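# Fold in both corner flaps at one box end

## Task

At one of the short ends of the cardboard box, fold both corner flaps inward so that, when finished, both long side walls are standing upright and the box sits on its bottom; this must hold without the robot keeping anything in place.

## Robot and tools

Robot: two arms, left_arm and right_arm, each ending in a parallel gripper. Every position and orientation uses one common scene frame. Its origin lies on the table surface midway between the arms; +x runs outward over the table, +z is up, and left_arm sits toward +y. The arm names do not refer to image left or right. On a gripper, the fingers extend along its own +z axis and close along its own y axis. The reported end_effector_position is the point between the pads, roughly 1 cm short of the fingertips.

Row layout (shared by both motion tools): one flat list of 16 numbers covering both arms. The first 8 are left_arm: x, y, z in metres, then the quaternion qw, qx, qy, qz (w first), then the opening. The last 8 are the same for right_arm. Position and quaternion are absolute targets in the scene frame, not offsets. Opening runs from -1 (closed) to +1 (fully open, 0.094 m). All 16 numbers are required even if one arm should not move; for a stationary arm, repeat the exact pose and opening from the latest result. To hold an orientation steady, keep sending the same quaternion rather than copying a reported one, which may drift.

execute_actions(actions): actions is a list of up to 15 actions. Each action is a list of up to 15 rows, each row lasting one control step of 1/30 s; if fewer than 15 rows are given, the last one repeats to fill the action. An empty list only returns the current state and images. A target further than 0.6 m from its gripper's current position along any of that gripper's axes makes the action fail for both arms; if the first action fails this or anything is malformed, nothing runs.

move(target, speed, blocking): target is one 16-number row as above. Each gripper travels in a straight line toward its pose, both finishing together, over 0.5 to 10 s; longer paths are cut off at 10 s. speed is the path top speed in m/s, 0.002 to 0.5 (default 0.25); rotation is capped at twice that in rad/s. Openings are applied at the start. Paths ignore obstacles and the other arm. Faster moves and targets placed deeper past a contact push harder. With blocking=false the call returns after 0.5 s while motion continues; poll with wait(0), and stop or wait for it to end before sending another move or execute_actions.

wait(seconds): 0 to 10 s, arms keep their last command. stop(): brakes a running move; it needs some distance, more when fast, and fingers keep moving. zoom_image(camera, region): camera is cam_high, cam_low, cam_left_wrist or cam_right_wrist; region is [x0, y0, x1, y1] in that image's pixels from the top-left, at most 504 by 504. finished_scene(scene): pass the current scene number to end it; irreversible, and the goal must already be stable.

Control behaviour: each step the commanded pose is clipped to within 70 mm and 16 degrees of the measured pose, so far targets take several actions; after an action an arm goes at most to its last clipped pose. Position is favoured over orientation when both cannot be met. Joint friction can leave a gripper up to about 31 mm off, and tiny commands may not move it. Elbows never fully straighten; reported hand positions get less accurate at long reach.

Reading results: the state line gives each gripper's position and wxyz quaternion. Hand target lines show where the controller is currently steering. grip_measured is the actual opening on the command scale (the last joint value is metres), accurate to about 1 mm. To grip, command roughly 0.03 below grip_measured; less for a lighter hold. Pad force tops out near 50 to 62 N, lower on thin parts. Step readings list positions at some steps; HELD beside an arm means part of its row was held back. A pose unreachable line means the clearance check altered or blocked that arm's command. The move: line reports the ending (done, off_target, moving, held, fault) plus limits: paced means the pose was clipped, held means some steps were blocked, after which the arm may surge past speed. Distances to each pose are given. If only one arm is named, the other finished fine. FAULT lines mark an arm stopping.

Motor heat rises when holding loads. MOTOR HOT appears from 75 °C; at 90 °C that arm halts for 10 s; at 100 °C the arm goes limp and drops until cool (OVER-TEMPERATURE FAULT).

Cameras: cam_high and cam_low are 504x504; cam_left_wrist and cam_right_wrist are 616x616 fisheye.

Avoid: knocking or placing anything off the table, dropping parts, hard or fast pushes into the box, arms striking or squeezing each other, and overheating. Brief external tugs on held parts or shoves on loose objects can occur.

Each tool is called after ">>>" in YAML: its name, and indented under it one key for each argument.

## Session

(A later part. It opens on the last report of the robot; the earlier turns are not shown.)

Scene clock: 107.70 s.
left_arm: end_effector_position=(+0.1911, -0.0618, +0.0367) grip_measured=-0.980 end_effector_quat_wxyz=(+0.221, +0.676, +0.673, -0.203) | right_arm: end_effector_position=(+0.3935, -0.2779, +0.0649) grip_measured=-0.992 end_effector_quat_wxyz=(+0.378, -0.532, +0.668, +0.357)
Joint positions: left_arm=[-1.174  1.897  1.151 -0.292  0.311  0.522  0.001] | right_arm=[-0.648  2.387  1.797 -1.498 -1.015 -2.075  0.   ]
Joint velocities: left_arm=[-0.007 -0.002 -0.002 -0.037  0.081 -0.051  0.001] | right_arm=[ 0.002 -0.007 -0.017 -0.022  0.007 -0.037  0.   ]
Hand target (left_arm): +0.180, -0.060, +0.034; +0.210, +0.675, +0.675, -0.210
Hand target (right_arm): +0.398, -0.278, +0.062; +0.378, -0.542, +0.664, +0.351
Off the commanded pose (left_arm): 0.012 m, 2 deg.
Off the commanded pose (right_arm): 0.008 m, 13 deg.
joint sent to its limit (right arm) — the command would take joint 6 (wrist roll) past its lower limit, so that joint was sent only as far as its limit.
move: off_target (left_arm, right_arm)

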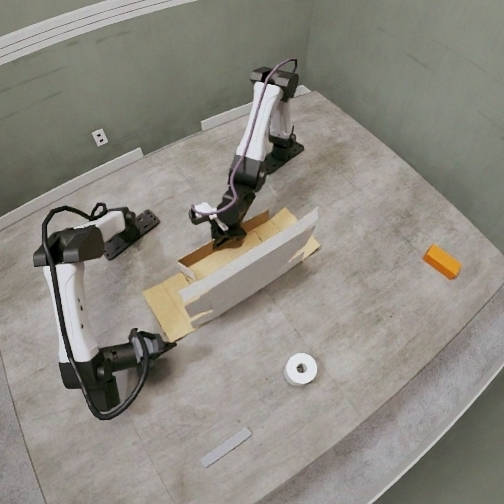

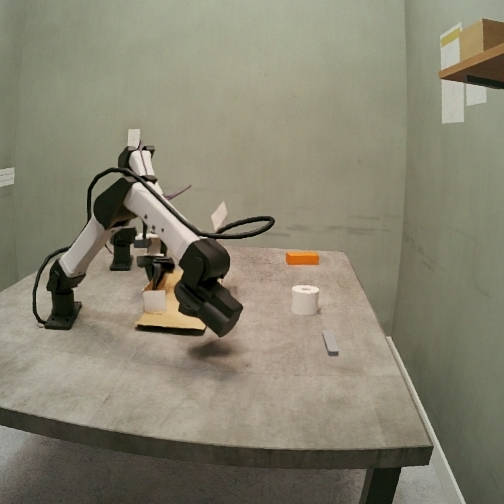

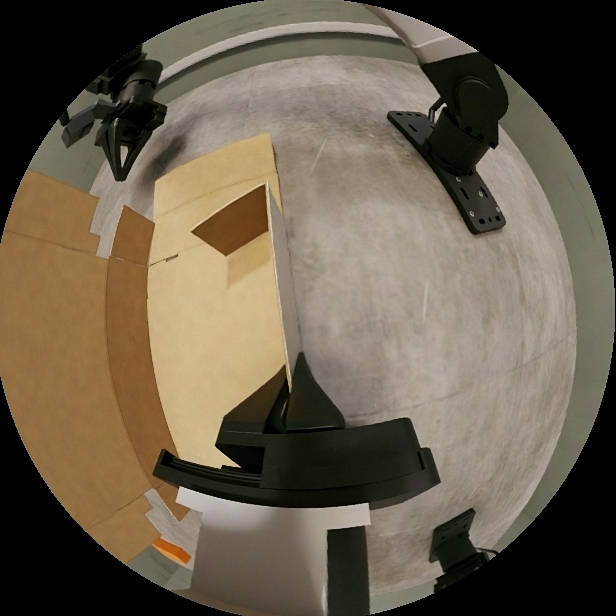

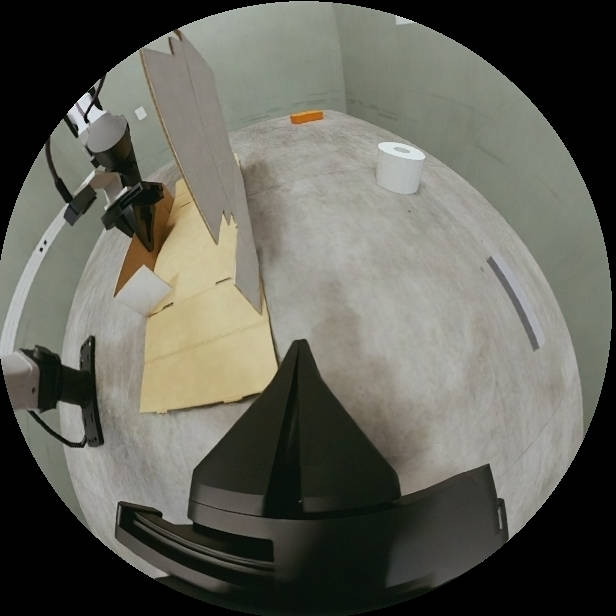

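>>> move:
  target: [0.18,-0.06,0.034,0.21,0.675,0.675,-0.21,-1,0.4,-0.195,0.04,0.405,-0.58,0.58,0.405,-1]
  speed: 0.1

>>> move:
  target: [0.18,-0.06,0.034,0.21,0.675,0.675,-0.21,-1,0.31,-0.185,0.04,0.405,-0.58,0.58,0.405,-1]
  speed: 0.05

Scene clock: 113.50 s.
left_arm: end_effector_position=(+0.1908, -0.0620, +0.0366) grip_measured=-0.980 end_effector_quat_wxyz=(+0.221, +0.676, +0.673, -0.202) | right_arm: end_effector_position=(+0.4017, -0.1982, +0.0457) grip_measured=-0.992 end_effector_quat_wxyz=(+0.399, -0.578, +0.601, +0.381)
Joint positions: left_arm=[-1.175  1.897  1.151 -0.292  0.309  0.521  0.001] | right_arm=[-0.462  2.408  1.713 -1.335 -1.119 -2.076  0.   ]
Joint velocities: left_arm=[-0.002 -0.007  0.002 -0.022 -0.022 -0.066  0.001] | right_arm=[-0.012 -0.007  0.037  0.066  0.007 -0.066  0.   ]
Hand target (left_arm): +0.180, -0.060, +0.034; +0.210, +0.675, +0.675, -0.210
Hand target (right_arm): +0.398, -0.195, +0.040; -0.400, +0.573, -0.600, -0.389
Off the commanded pose (left_arm): 0.011 m, 2 deg.
Off the commanded pose (right_arm): 0.007 m, 4 deg.
joint sent to its limit (right arm) — the command would take joint 6 (wrist roll) past its lower limit, so that joint was sent only as far as its limit.
move: off_target (left_arm, right_arm)

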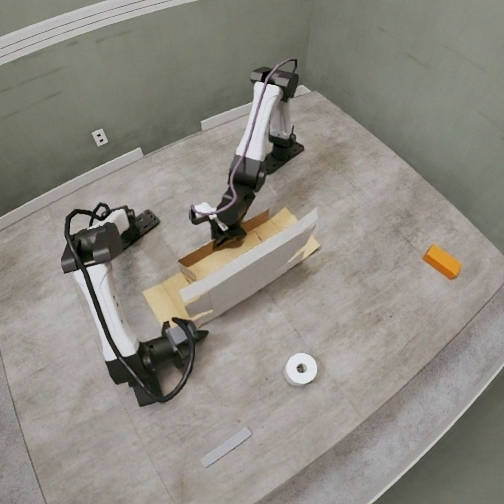

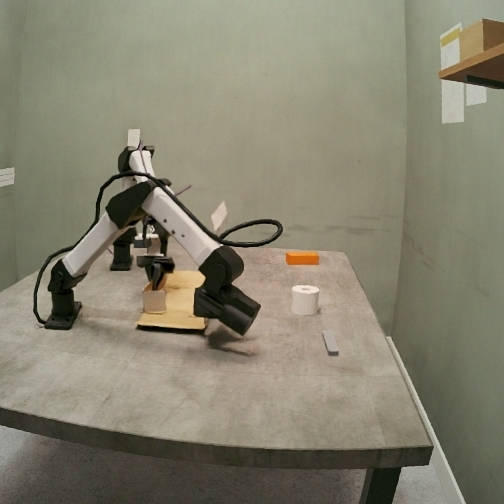

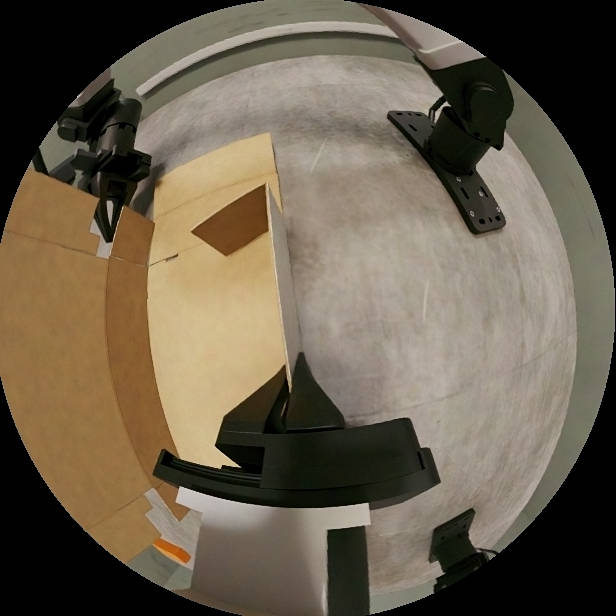

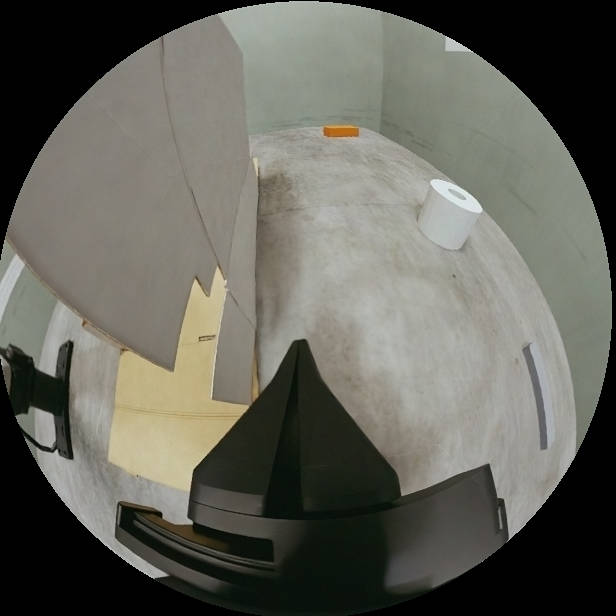

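Scene clock: 115.63 s.
left_arm: end_effector_position=(+0.1748, -0.0609, +0.0366) grip_measured=-0.980 end_effector_quat_wxyz=(+0.199, +0.687, +0.664, -0.219) | right_arm: end_effector_position=(+0.3277, -0.1928, +0.0393) grip_measured=-0.993 end_effector_quat_wxyz=(+0.419, -0.573, +0.607, +0.357)
Joint positions: left_arm=[-1.188  1.891  1.151 -0.333  0.351  0.533  0.001] | right_arm=[-0.508  2.141  1.208 -1.053 -1.126 -2.076  0.   ]
Joint velocities: left_arm=[-0.012  0.017  0.007  0.037  0.051 -0.081 -0.001] | right_arm=[-0.012 -0.007 -0.012 -0.139 -0.037  0.037 -0.   ]
Hand target (left_arm): +0.180, -0.060, +0.034; +0.209, +0.675, +0.675, -0.211
Hand target (right_arm): +0.310, -0.186, +0.041; -0.400, +0.566, -0.613, -0.379
Off the commanded pose (left_arm): 0.006 m, 2 deg.
Off the commanded pose (right_arm): 0.019 m, 7 deg.
joint sent to its limit (right arm) — the command would take joint 6 (wrist roll) past its lower limit, so that joint was sent only as far as its limit.
move: off_target (right_arm)

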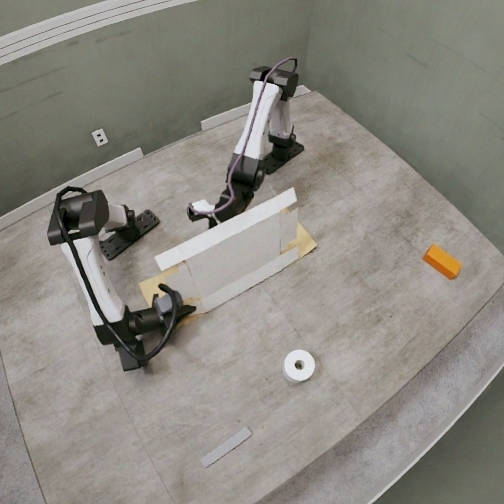

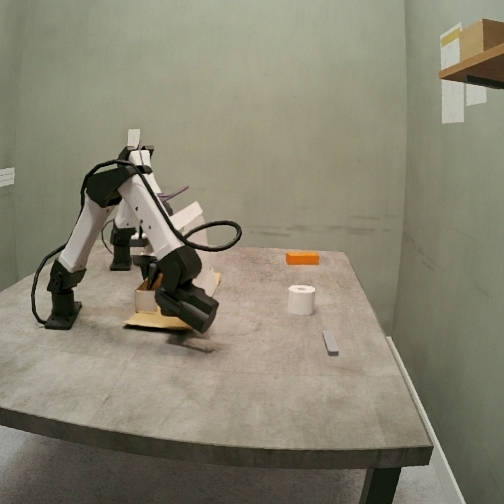

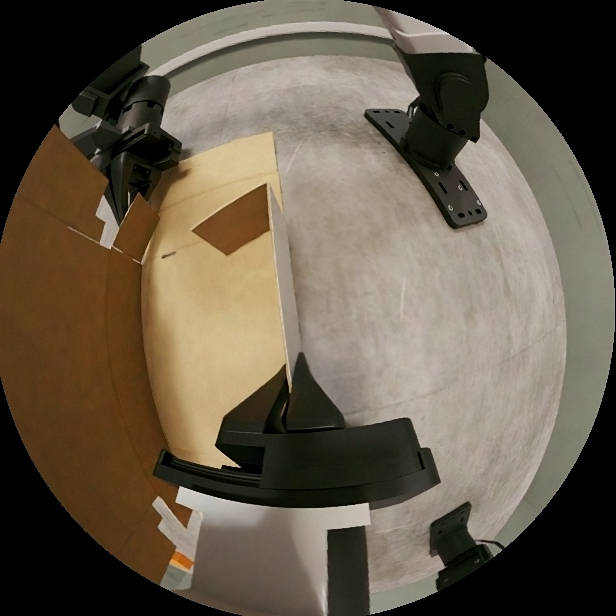

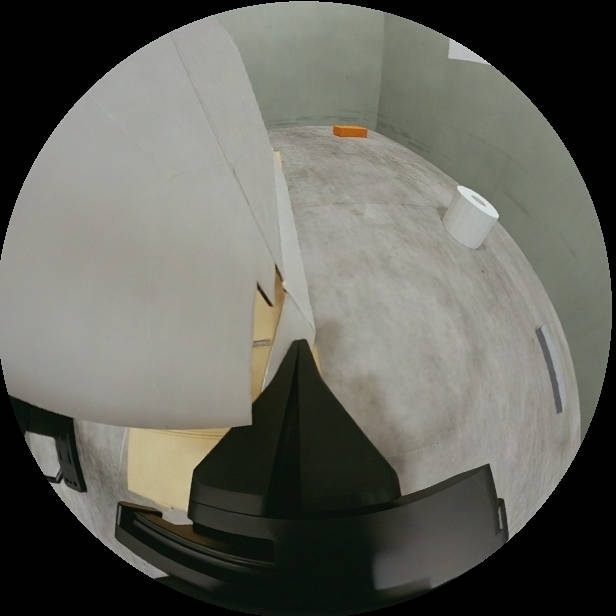

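>>> move:
  target: [0.18,-0.06,0.034,0.21,0.675,0.675,-0.21,-1,0.31,-0.214,0.032,0.405,-0.58,0.58,0.405,-1]
  speed: 0.05

>>> move:
  target: [0.18,-0.06,0.034,0.21,0.675,0.675,-0.21,-1,0.28,-0.205,0.032,0.405,-0.58,0.58,0.405,-1]
  speed: 0.04

Scene clock: 122.87 s.
left_arm: end_effector_position=(+0.1759, -0.0621, +0.0374) grip_measured=-0.980 end_effector_quat_wxyz=(+0.203, +0.686, +0.664, -0.219) | right_arm: end_effector_position=(+0.3235, -0.2144, +0.0347) grip_measured=-0.993 end_effector_quat_wxyz=(+0.407, -0.558, +0.633, +0.350)
Joint positions: left_arm=[-1.188  1.891  1.151 -0.326  0.349  0.531  0.001] | right_arm=[-0.57   2.141  1.207 -1.08  -1.082 -2.076  0.   ]
Joint velocities: left_arm=[-0.007 -0.017 -0.002 -0.007  0.007  0.051 -0.001] | right_arm=[-0.007  0.002 -0.012 -0.007 -0.007 -0.022  0.   ]
Hand target (left_arm): +0.180, -0.060, +0.034; +0.210, +0.675, +0.675, -0.210
Hand target (right_arm): +0.311, -0.213, +0.032; +0.392, -0.554, +0.640, +0.361
Off the commanded pose (left_arm): 0.006 m, 2 deg.
Off the commanded pose (right_arm): 0.014 m, 9 deg.
joint sent to its limit (right arm) — the command would take joint 6 (wrist roll) past its lower limit, so that joint was sent only as far as its limit.
move: off_target (right_arm)

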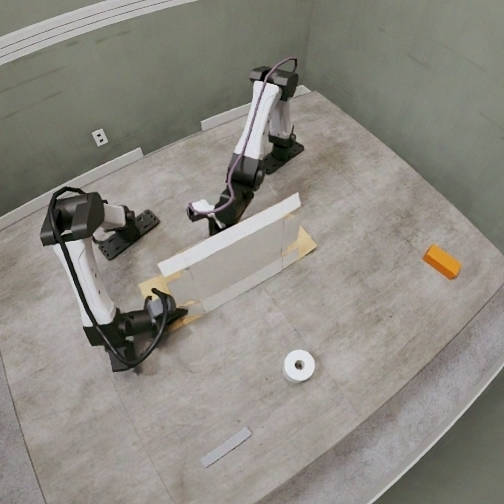

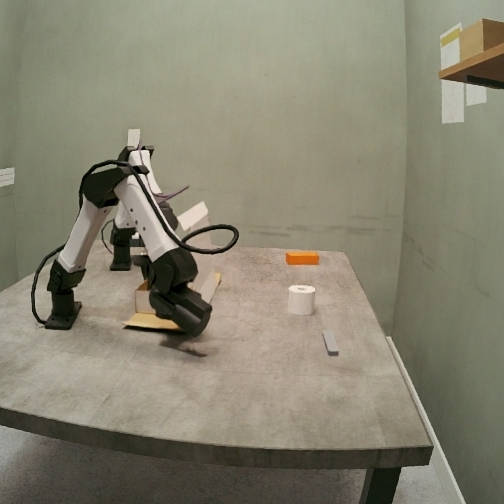

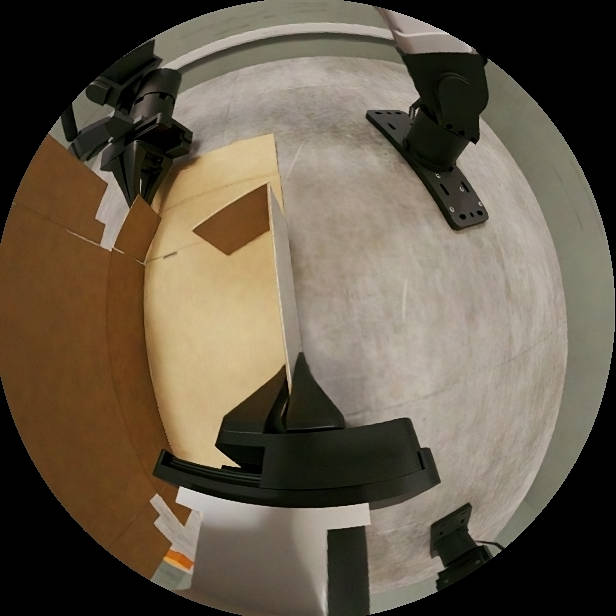

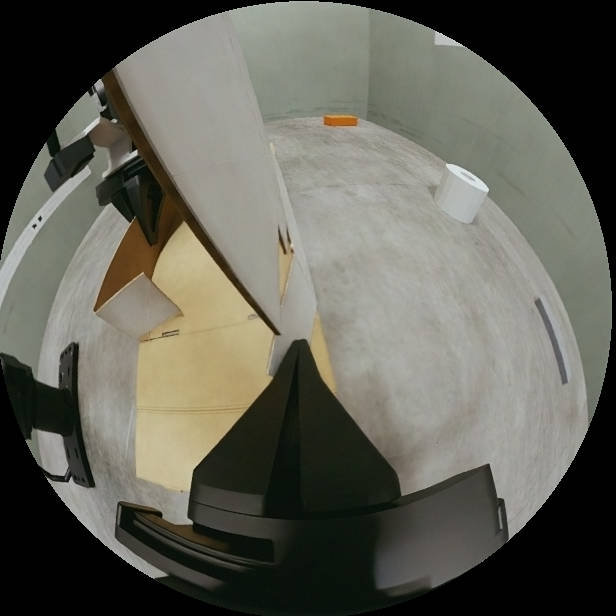

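Scene clock: 125.10 s.
left_arm: end_effector_position=(+0.1699, -0.0604, +0.0362) grip_measured=-0.980 end_effector_quat_wxyz=(+0.192, +0.690, +0.660, -0.226) | right_arm: end_effector_position=(+0.3050, -0.2137, +0.0340) grip_measured=-0.993 end_effector_quat_wxyz=(+0.427, -0.558, +0.632, +0.327)
Joint positions: left_arm=[-1.19   1.891  1.151 -0.345  0.368  0.539  0.001] | right_arm=[-0.596  2.055  1.064 -0.972 -1.096 -2.077  0.   ]
Joint velocities: left_arm=[ 0.012 -0.012 -0.007 -0.007  0.037 -0.022 -0.002] | right_arm=[-0.022 -0.007 -0.002  0.007 -0.022  0.007 -0.   ]
Hand target (left_arm): +0.180, -0.060, +0.034; +0.209, +0.676, +0.675, -0.211
Hand target (right_arm): +0.281, -0.205, +0.033; +0.393, -0.552, +0.643, +0.357
Off the commanded pose (left_arm): 0.010 m, 4 deg.
Off the commanded pose (right_arm): 0.027 m, 11 deg.
joint sent to its limit (right arm) — the command would take joint 6 (wrist roll) past its lower limit, so that joint was sent only as far as its limit.
move: off_target (left_arm, right_arm)

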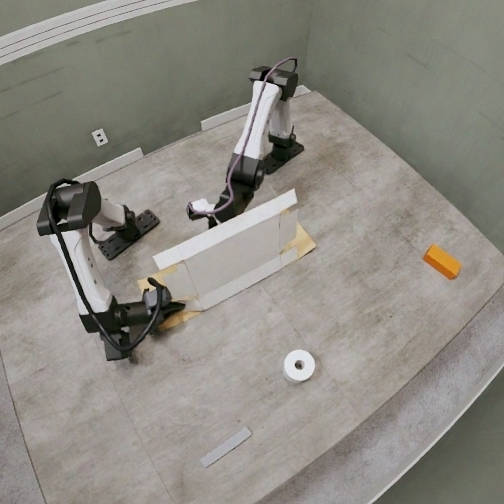

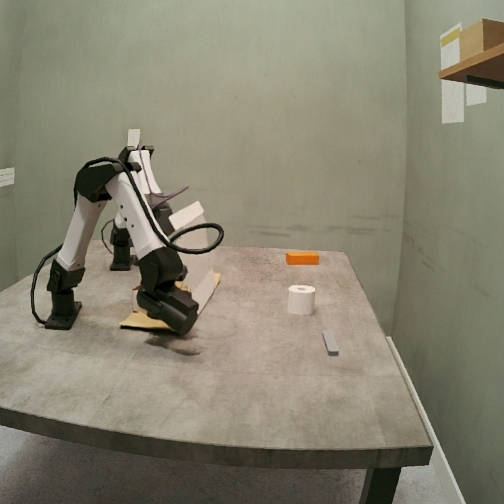

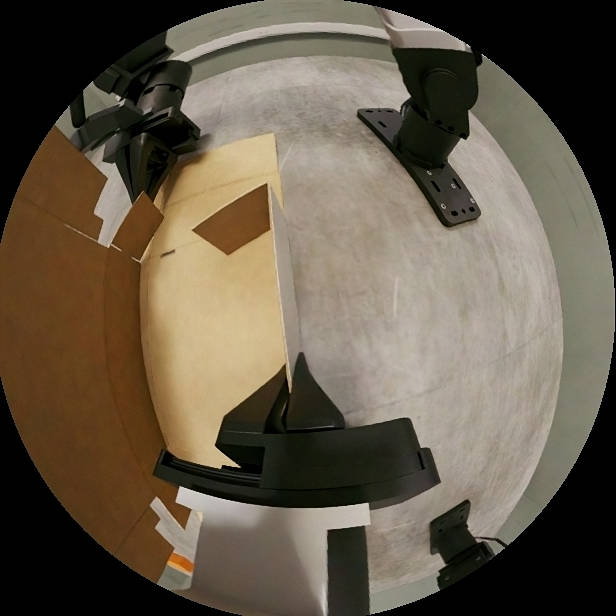

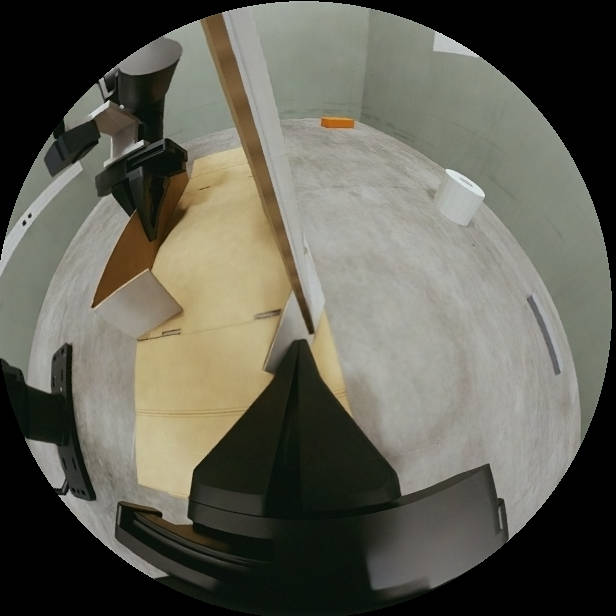

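>>> move:
  target: [0.17,-0.06,0.04,0.21,0.675,0.675,-0.21,0,0.33,-0.21,0.034,0.405,-0.58,0.58,0.405,-1]

>>> move:
  target: [0.17,-0.06,0.11,0.21,0.675,0.675,-0.21,0,0.33,-0.21,0.034,0.405,-0.58,0.58,0.405,-1]

>>> move:
  target: [0.2,-0.07,0.11,0.462,0.331,0.8,-0.191,-1,0.33,-0.21,0.034,0.405,-0.58,0.58,0.405,-1]

>>> move:
  target: [0.31,-0.11,0.07,0.462,0.331,0.8,-0.191,-1,0.33,-0.21,0.034,0.405,-0.58,0.58,0.405,-1]
  speed: 0.07

Scene clock: 138.10 s.
left_arm: end_effector_position=(+0.1748, -0.0630, +0.0407) grip_measured=-0.003 end_effector_quat_wxyz=(+0.210, +0.675, +0.675, -0.213) | right_arm: end_effector_position=(+0.3264, -0.2101, +0.0346) grip_measured=-0.993 end_effector_quat_wxyz=(+0.397, -0.555, +0.632, +0.366)
Joint positions: left_arm=[-1.202  1.872  1.137 -0.309  0.32   0.488  0.047] | right_arm=[-0.553  2.173  1.249 -1.126 -1.083 -2.077  0.   ]
Joint velocities: left_arm=[-0.002 -0.012  0.002  0.037  0.022 -0.022  0.001] | right_arm=[-0.007 -0.012  0.012 -0.066  0.066 -0.007 -0.   ]
Hand target (left_arm): +0.170, -0.060, +0.040; +0.210, +0.675, +0.675, -0.210
Hand target (right_arm): +0.330, -0.210, +0.034; +0.394, -0.561, +0.629, +0.367
Off the commanded pose (left_arm): 0.006 m, 0 deg.
Off the commanded pose (right_arm): 0.004 m, 8 deg.
joint sent to its limit (right arm) — the command would take joint 6 (wrist roll) past its lower limit, so that joint was sent only as far as its limit.
move: off_target (right_arm)

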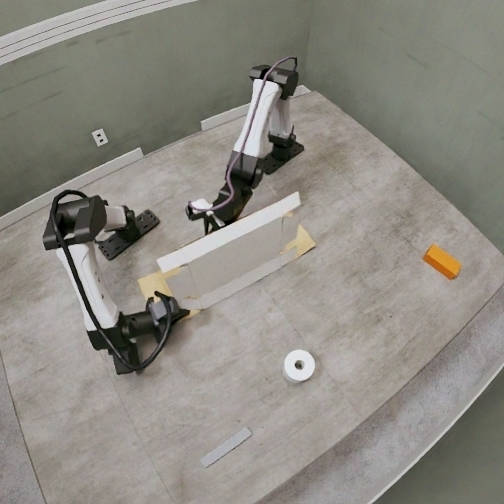

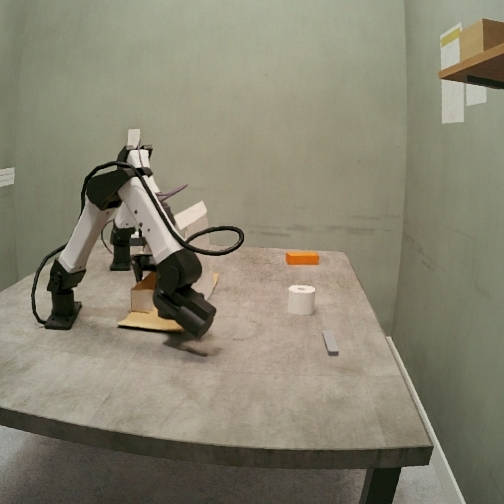

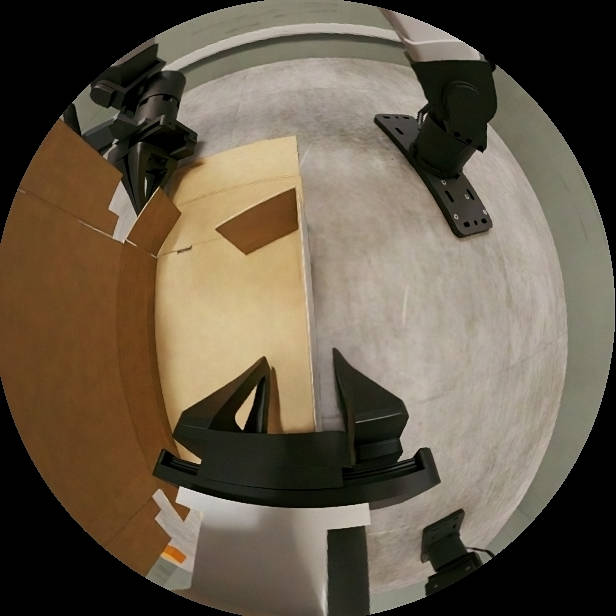

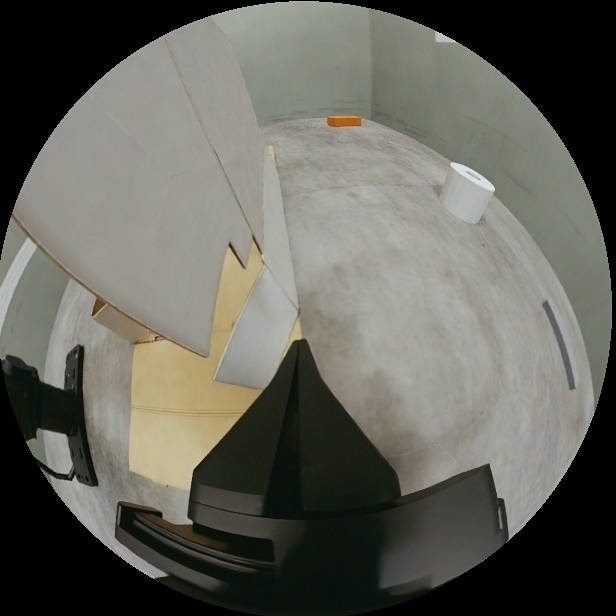

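Scene clock: 139.17 s.
left_arm: end_effector_position=(+0.1718, -0.0581, +0.1089) grip_measured=-0.003 end_effector_quat_wxyz=(+0.212, +0.674, +0.675, -0.214) | right_arm: end_effector_position=(+0.3259, -0.2100, +0.0348) grip_measured=-0.993 end_effector_quat_wxyz=(+0.397, -0.554, +0.633, +0.368)
Joint positions: left_arm=[-1.202  1.756  1.277 -0.56   0.319  0.486  0.047] | right_arm=[-0.553  2.173  1.249 -1.129 -1.083 -2.077  0.   ]
Joint velocities: left_arm=[ 0.002 -0.002 -0.002 -0.007 -0.007  0.066  0.001] | right_arm=[-0.002 -0.027 -0.007 -0.007 -0.066 -0.066 -0.001]
Hand target (left_arm): +0.169, -0.059, +0.110; +0.210, +0.675, +0.675, -0.210
Hand target (right_arm): +0.330, -0.210, +0.034; +0.394, -0.560, +0.630, +0.367
Off the commanded pose (left_arm): 0.003 m, 1 deg.
Off the commanded pose (right_arm): 0.004 m, 8 deg.
joint sent to its limit (right arm) — the command would take joint 6 (wrist roll) past its lower limit, so that joint was sent only as far as its limit.
move: off_target (right_arm)

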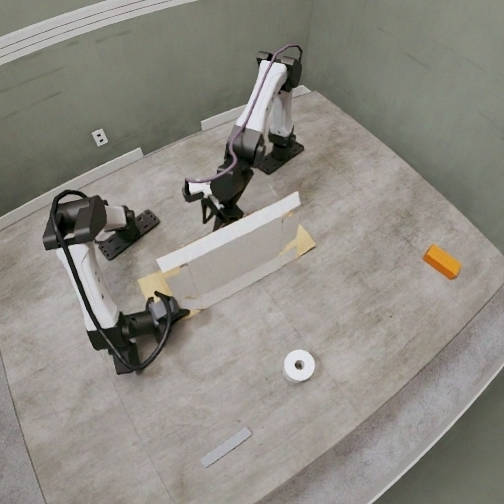

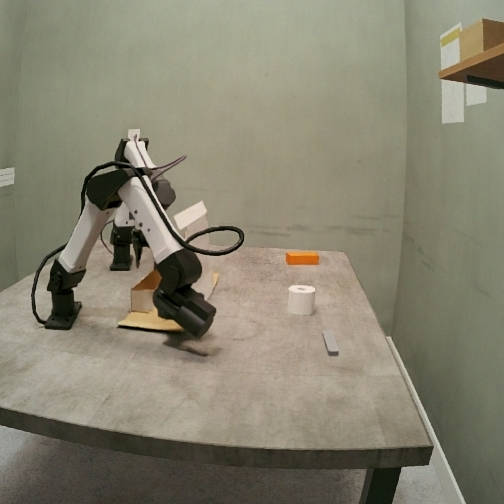

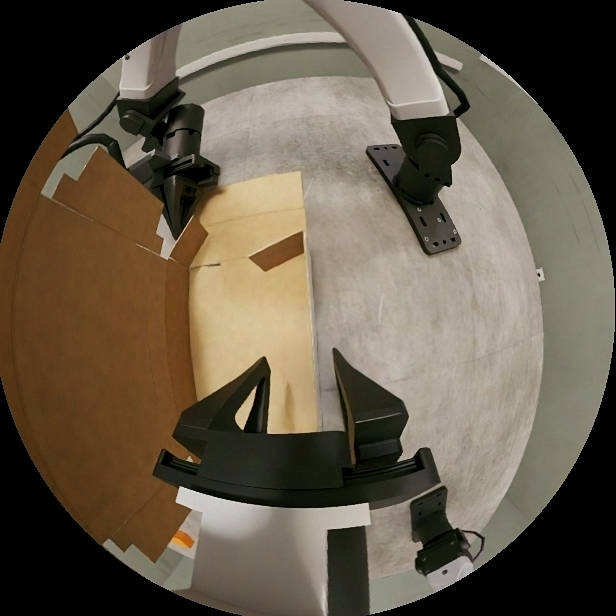

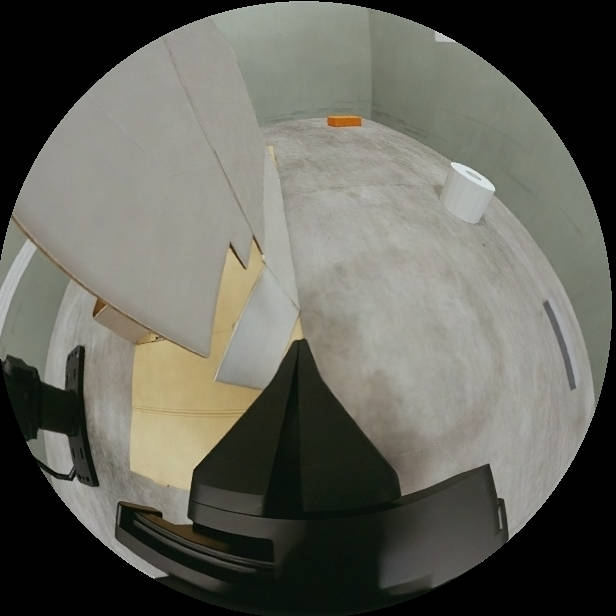

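Scene clock: 141.57 s.
left_arm: end_effector_position=(+0.2037, -0.0737, +0.1328) grip_measured=-0.992 end_effector_quat_wxyz=(+0.474, +0.325, +0.792, -0.205) | right_arm: end_effector_position=(+0.3259, -0.2100, +0.0348) grip_measured=-0.993 end_effector_quat_wxyz=(+0.397, -0.554, +0.633, +0.368)
Joint positions: left_arm=[-1.407  1.646  0.878  0.248 -0.355 -0.216  0.   ] | right_arm=[-0.553  2.173  1.249 -1.129 -1.083 -2.077  0.   ]
Joint velocities: left_arm=[ 0.002  0.007 -0.002 -0.022 -0.022  0.007 -0.   ] | right_arm=[-0.007  0.002 -0.007  0.022  0.022 -0.022 -0.001]
Hand target (left_arm): +0.200, -0.070, +0.110; +0.461, +0.332, +0.801, -0.189
Hand target (right_arm): +0.330, -0.210, +0.034; +0.394, -0.560, +0.630, +0.367
Off the commanded pose (left_arm): 0.023 m, 2 deg.
Off the commanded pose (right_arm): 0.004 m, 8 deg.
joint sent to its limit (right arm) — the command would take joint 6 (wrist roll) past its lower limit, so that joint was sent only as far as its limit.
move: off_target (left_arm, right_arm)

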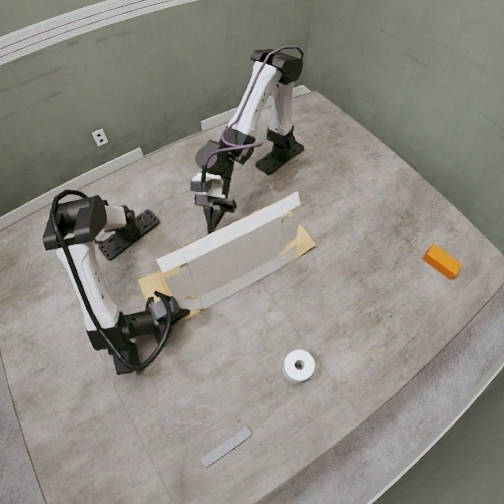

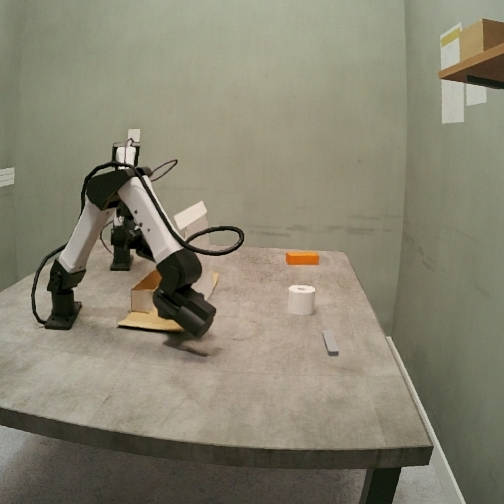

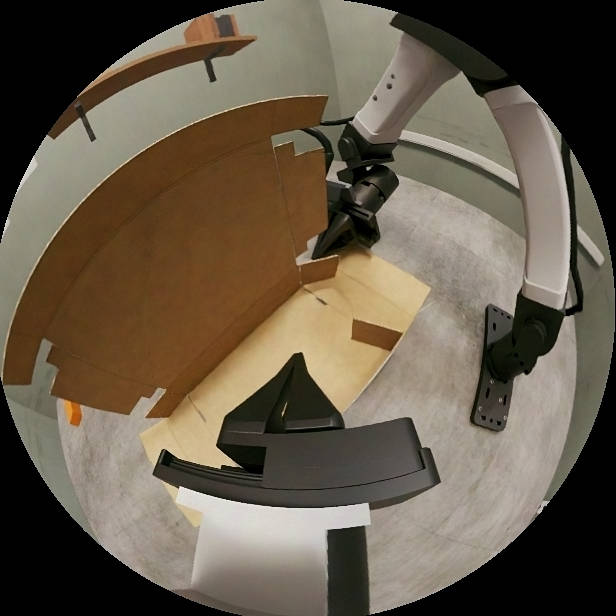

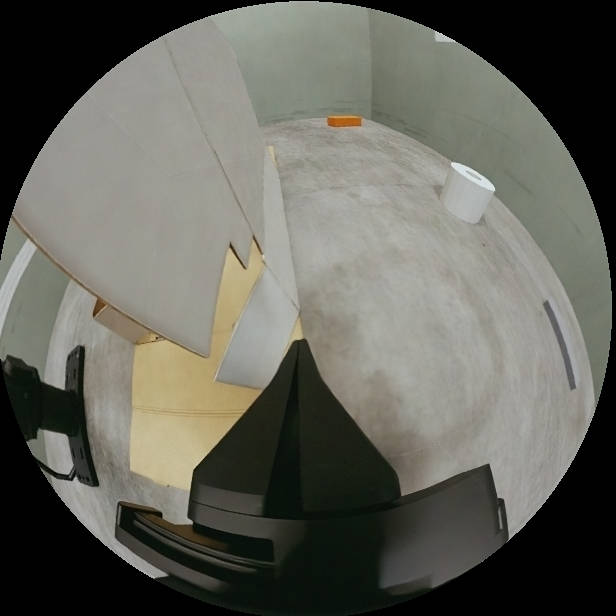

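Scene clock: 143.70 s.
left_arm: end_effector_position=(+0.3056, -0.1102, +0.0758) grip_measured=-0.992 end_effector_quat_wxyz=(+0.465, +0.329, +0.799, -0.190) | right_arm: end_effector_position=(+0.3259, -0.2100, +0.0348) grip_measured=-0.993 end_effector_quat_wxyz=(+0.397, -0.554, +0.633, +0.368)
Joint positions: left_arm=[-1.208  2.037  1.154  0.355 -0.194 -0.108  0.   ] | right_arm=[-0.553  2.173  1.249 -1.129 -1.083 -2.077  0.   ]
Joint velocities: left_arm=[ 0.007 -0.002  0.017 -0.022  0.051 -0.037 -0.001] | right_arm=[-0.007  0.002 -0.002  0.037 -0.11   0.022 -0.   ]
Hand target (left_arm): +0.310, -0.112, +0.071; +0.463, +0.332, +0.799, -0.190
Hand target (right_arm): +0.330, -0.210, +0.034; +0.394, -0.560, +0.630, +0.367
Off the commanded pose (left_arm): 0.007 m, 0 deg.
Off the commanded pose (right_arm): 0.004 m, 8 deg.
joint sent to its limit (right arm) — the command would take joint 6 (wrist roll) past its lower limit, so that joint was sent only as far as its limit.
move: off_target (right_arm)

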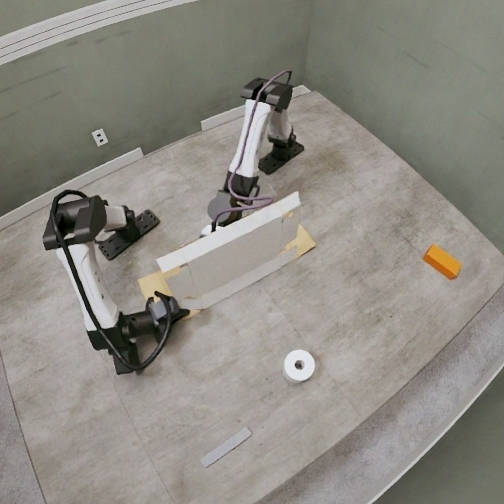

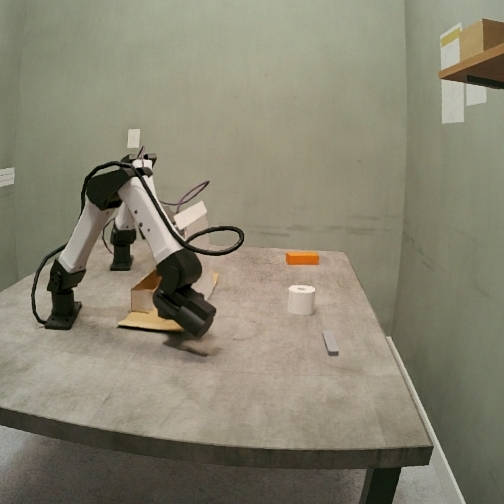

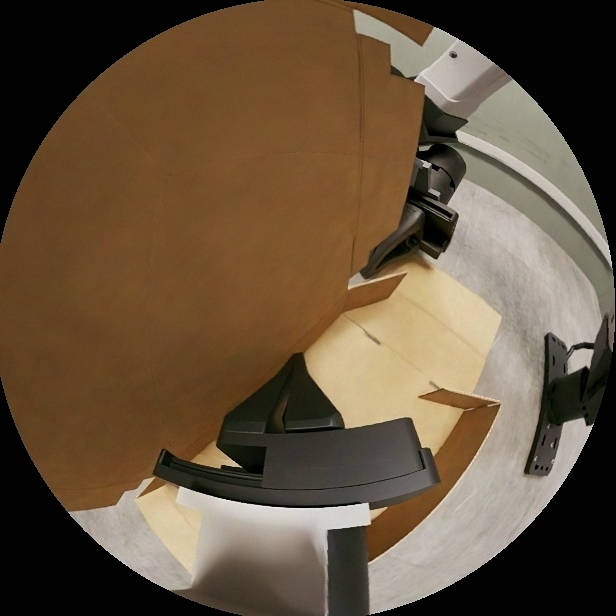

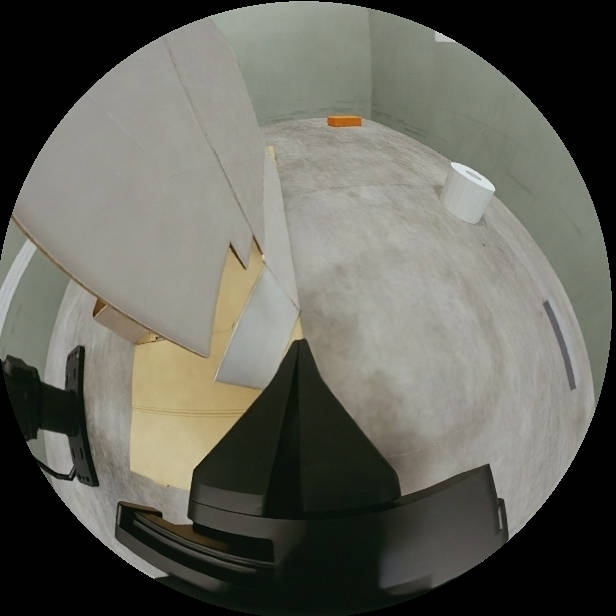

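>>> move:
  target: [0.31,-0.11,0.07,0.462,0.331,0.8,-0.191,-1,0.325,-0.215,0.005,0.4,-0.555,0.632,0.367,-1]
  speed: 0.05

>>> move:
  target: [0.35,-0.125,0.06,0.462,0.331,0.8,-0.191,-1,0.325,-0.215,0.005,0.4,-0.555,0.632,0.367,-1]
  speed: 0.03

Scene clock: 152.73 s.
left_arm: end_effector_position=(+0.3051, -0.1114, +0.0766) grip_measured=-0.992 end_effector_quat_wxyz=(+0.466, +0.331, +0.798, -0.193) | right_arm: end_effector_position=(+0.3315, -0.2140, +0.0140) grip_measured=-0.993 end_effector_quat_wxyz=(+0.402, -0.557, +0.632, +0.358)
Joint positions: left_arm=[-1.208  2.037  1.155  0.358 -0.188 -0.107  0.   ] | right_arm=[-0.56   2.229  1.249 -1.052 -1.083 -2.077  0.   ]
Joint velocities: left_arm=[ 0.002  0.002  0.017 -0.022  0.051 -0.037  0.001] | right_arm=[-0.007 -0.007 -0.007 -0.007  0.007 -0.007  0.001]
Hand target (left_arm): +0.310, -0.110, +0.070; +0.462, +0.331, +0.800, -0.191
Hand target (right_arm): +0.325, -0.214, +0.005; +0.398, -0.552, +0.636, +0.363
Off the commanded pose (left_arm): 0.008 m, 1 deg.
Off the commanded pose (right_arm): 0.011 m, 1 deg.
joint sent to its limit (right arm) — the command would take joint 6 (wrist roll) past its lower limit, so that joint was sent only as far as its limit.
move: off_target (right_arm)

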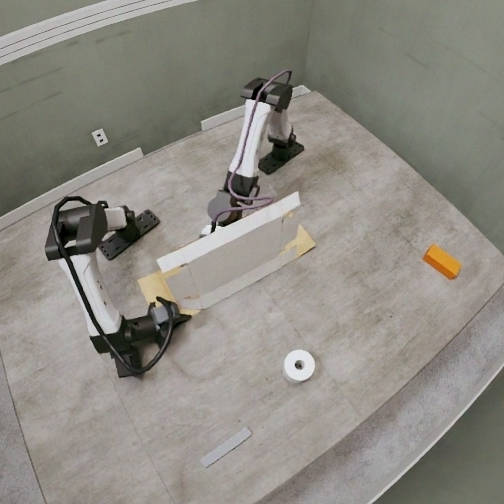

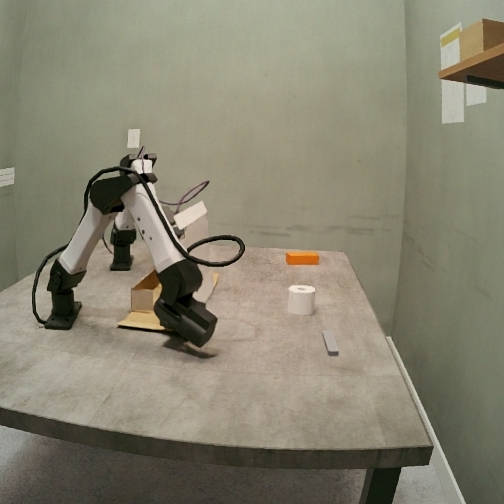

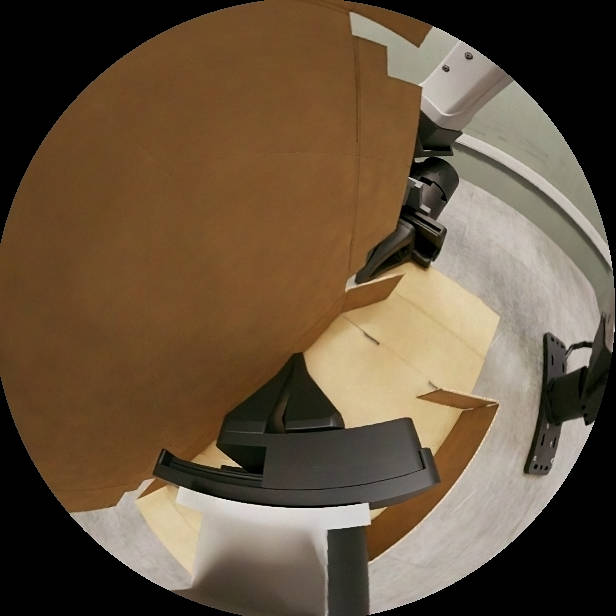

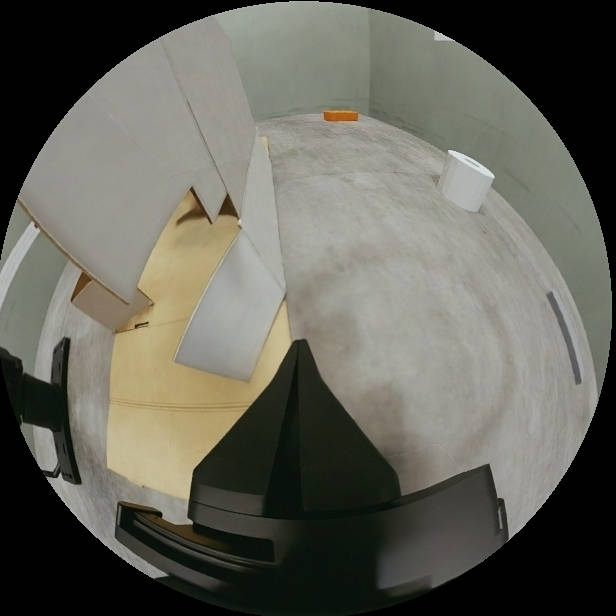

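Scene clock: 154.67 s.
left_arm: end_effector_position=(+0.3447, -0.1269, +0.0702) grip_measured=-0.992 end_effector_quat_wxyz=(+0.470, +0.328, +0.795, -0.196) | right_arm: end_effector_position=(+0.3319, -0.2142, +0.0138) grip_measured=-0.993 end_effector_quat_wxyz=(+0.403, -0.558, +0.632, +0.357)
Joint positions: left_arm=[-1.151  2.161  1.314  0.34  -0.138 -0.08   0.   ] | right_arm=[-0.56   2.229  1.249 -1.049 -1.083 -2.077  0.   ]
Joint velocities: left_arm=[-0.007 -0.002 -0.012  0.022  0.022  0.037 -0.002] | right_arm=[ 0.007  0.002  0.017  0.007 -0.022  0.051  0.   ]
Hand target (left_arm): +0.350, -0.125, +0.061; +0.463, +0.331, +0.800, -0.191
Hand target (right_arm): +0.325, -0.215, +0.005; +0.398, -0.552, +0.636, +0.363
Off the commanded pose (left_arm): 0.012 m, 1 deg.
Off the commanded pose (right_arm): 0.011 m, 1 deg.
joint sent to its limit (right arm) — the command would take joint 6 (wrist roll) past its lower limit, so that joint was sent only as far as its limit.
move: off_target (left_arm, right_arm)

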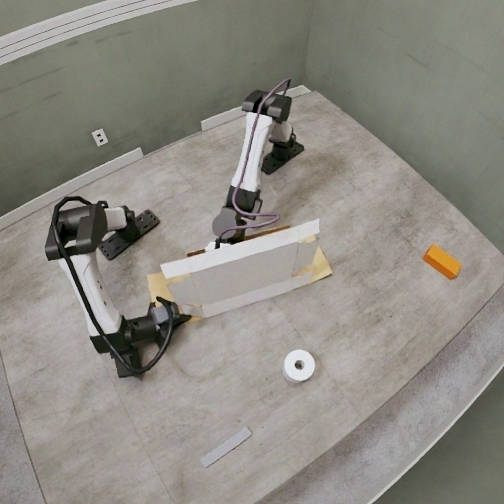

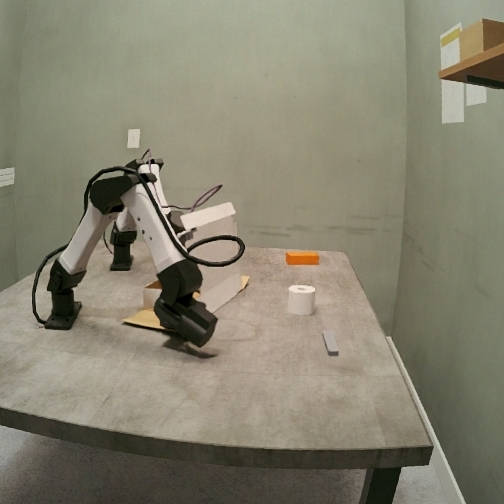

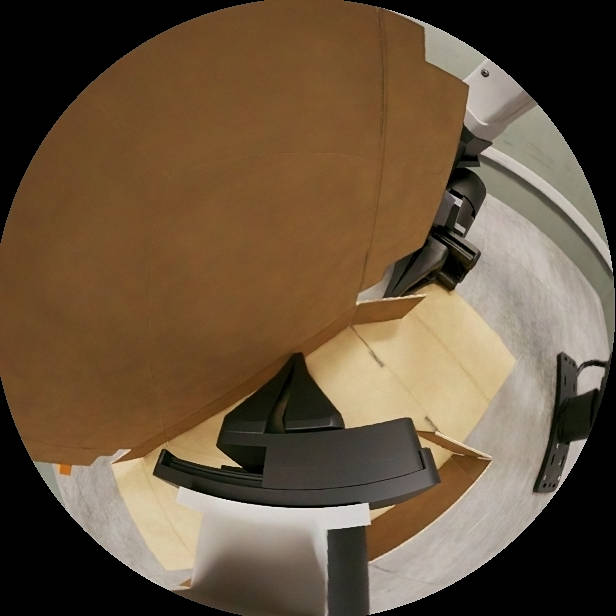

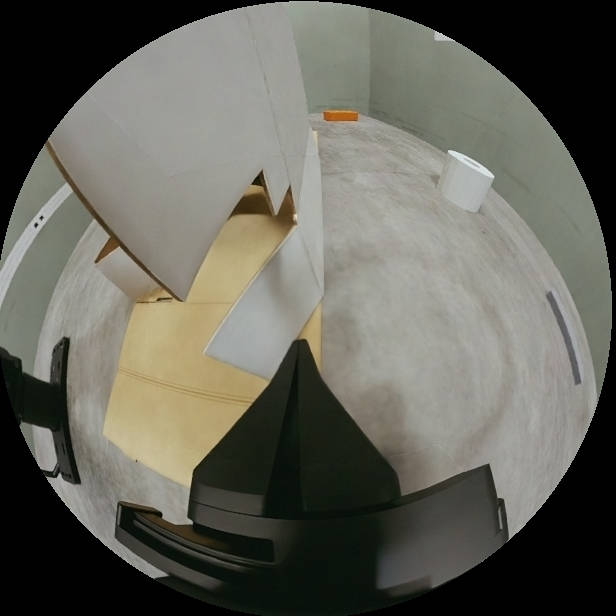

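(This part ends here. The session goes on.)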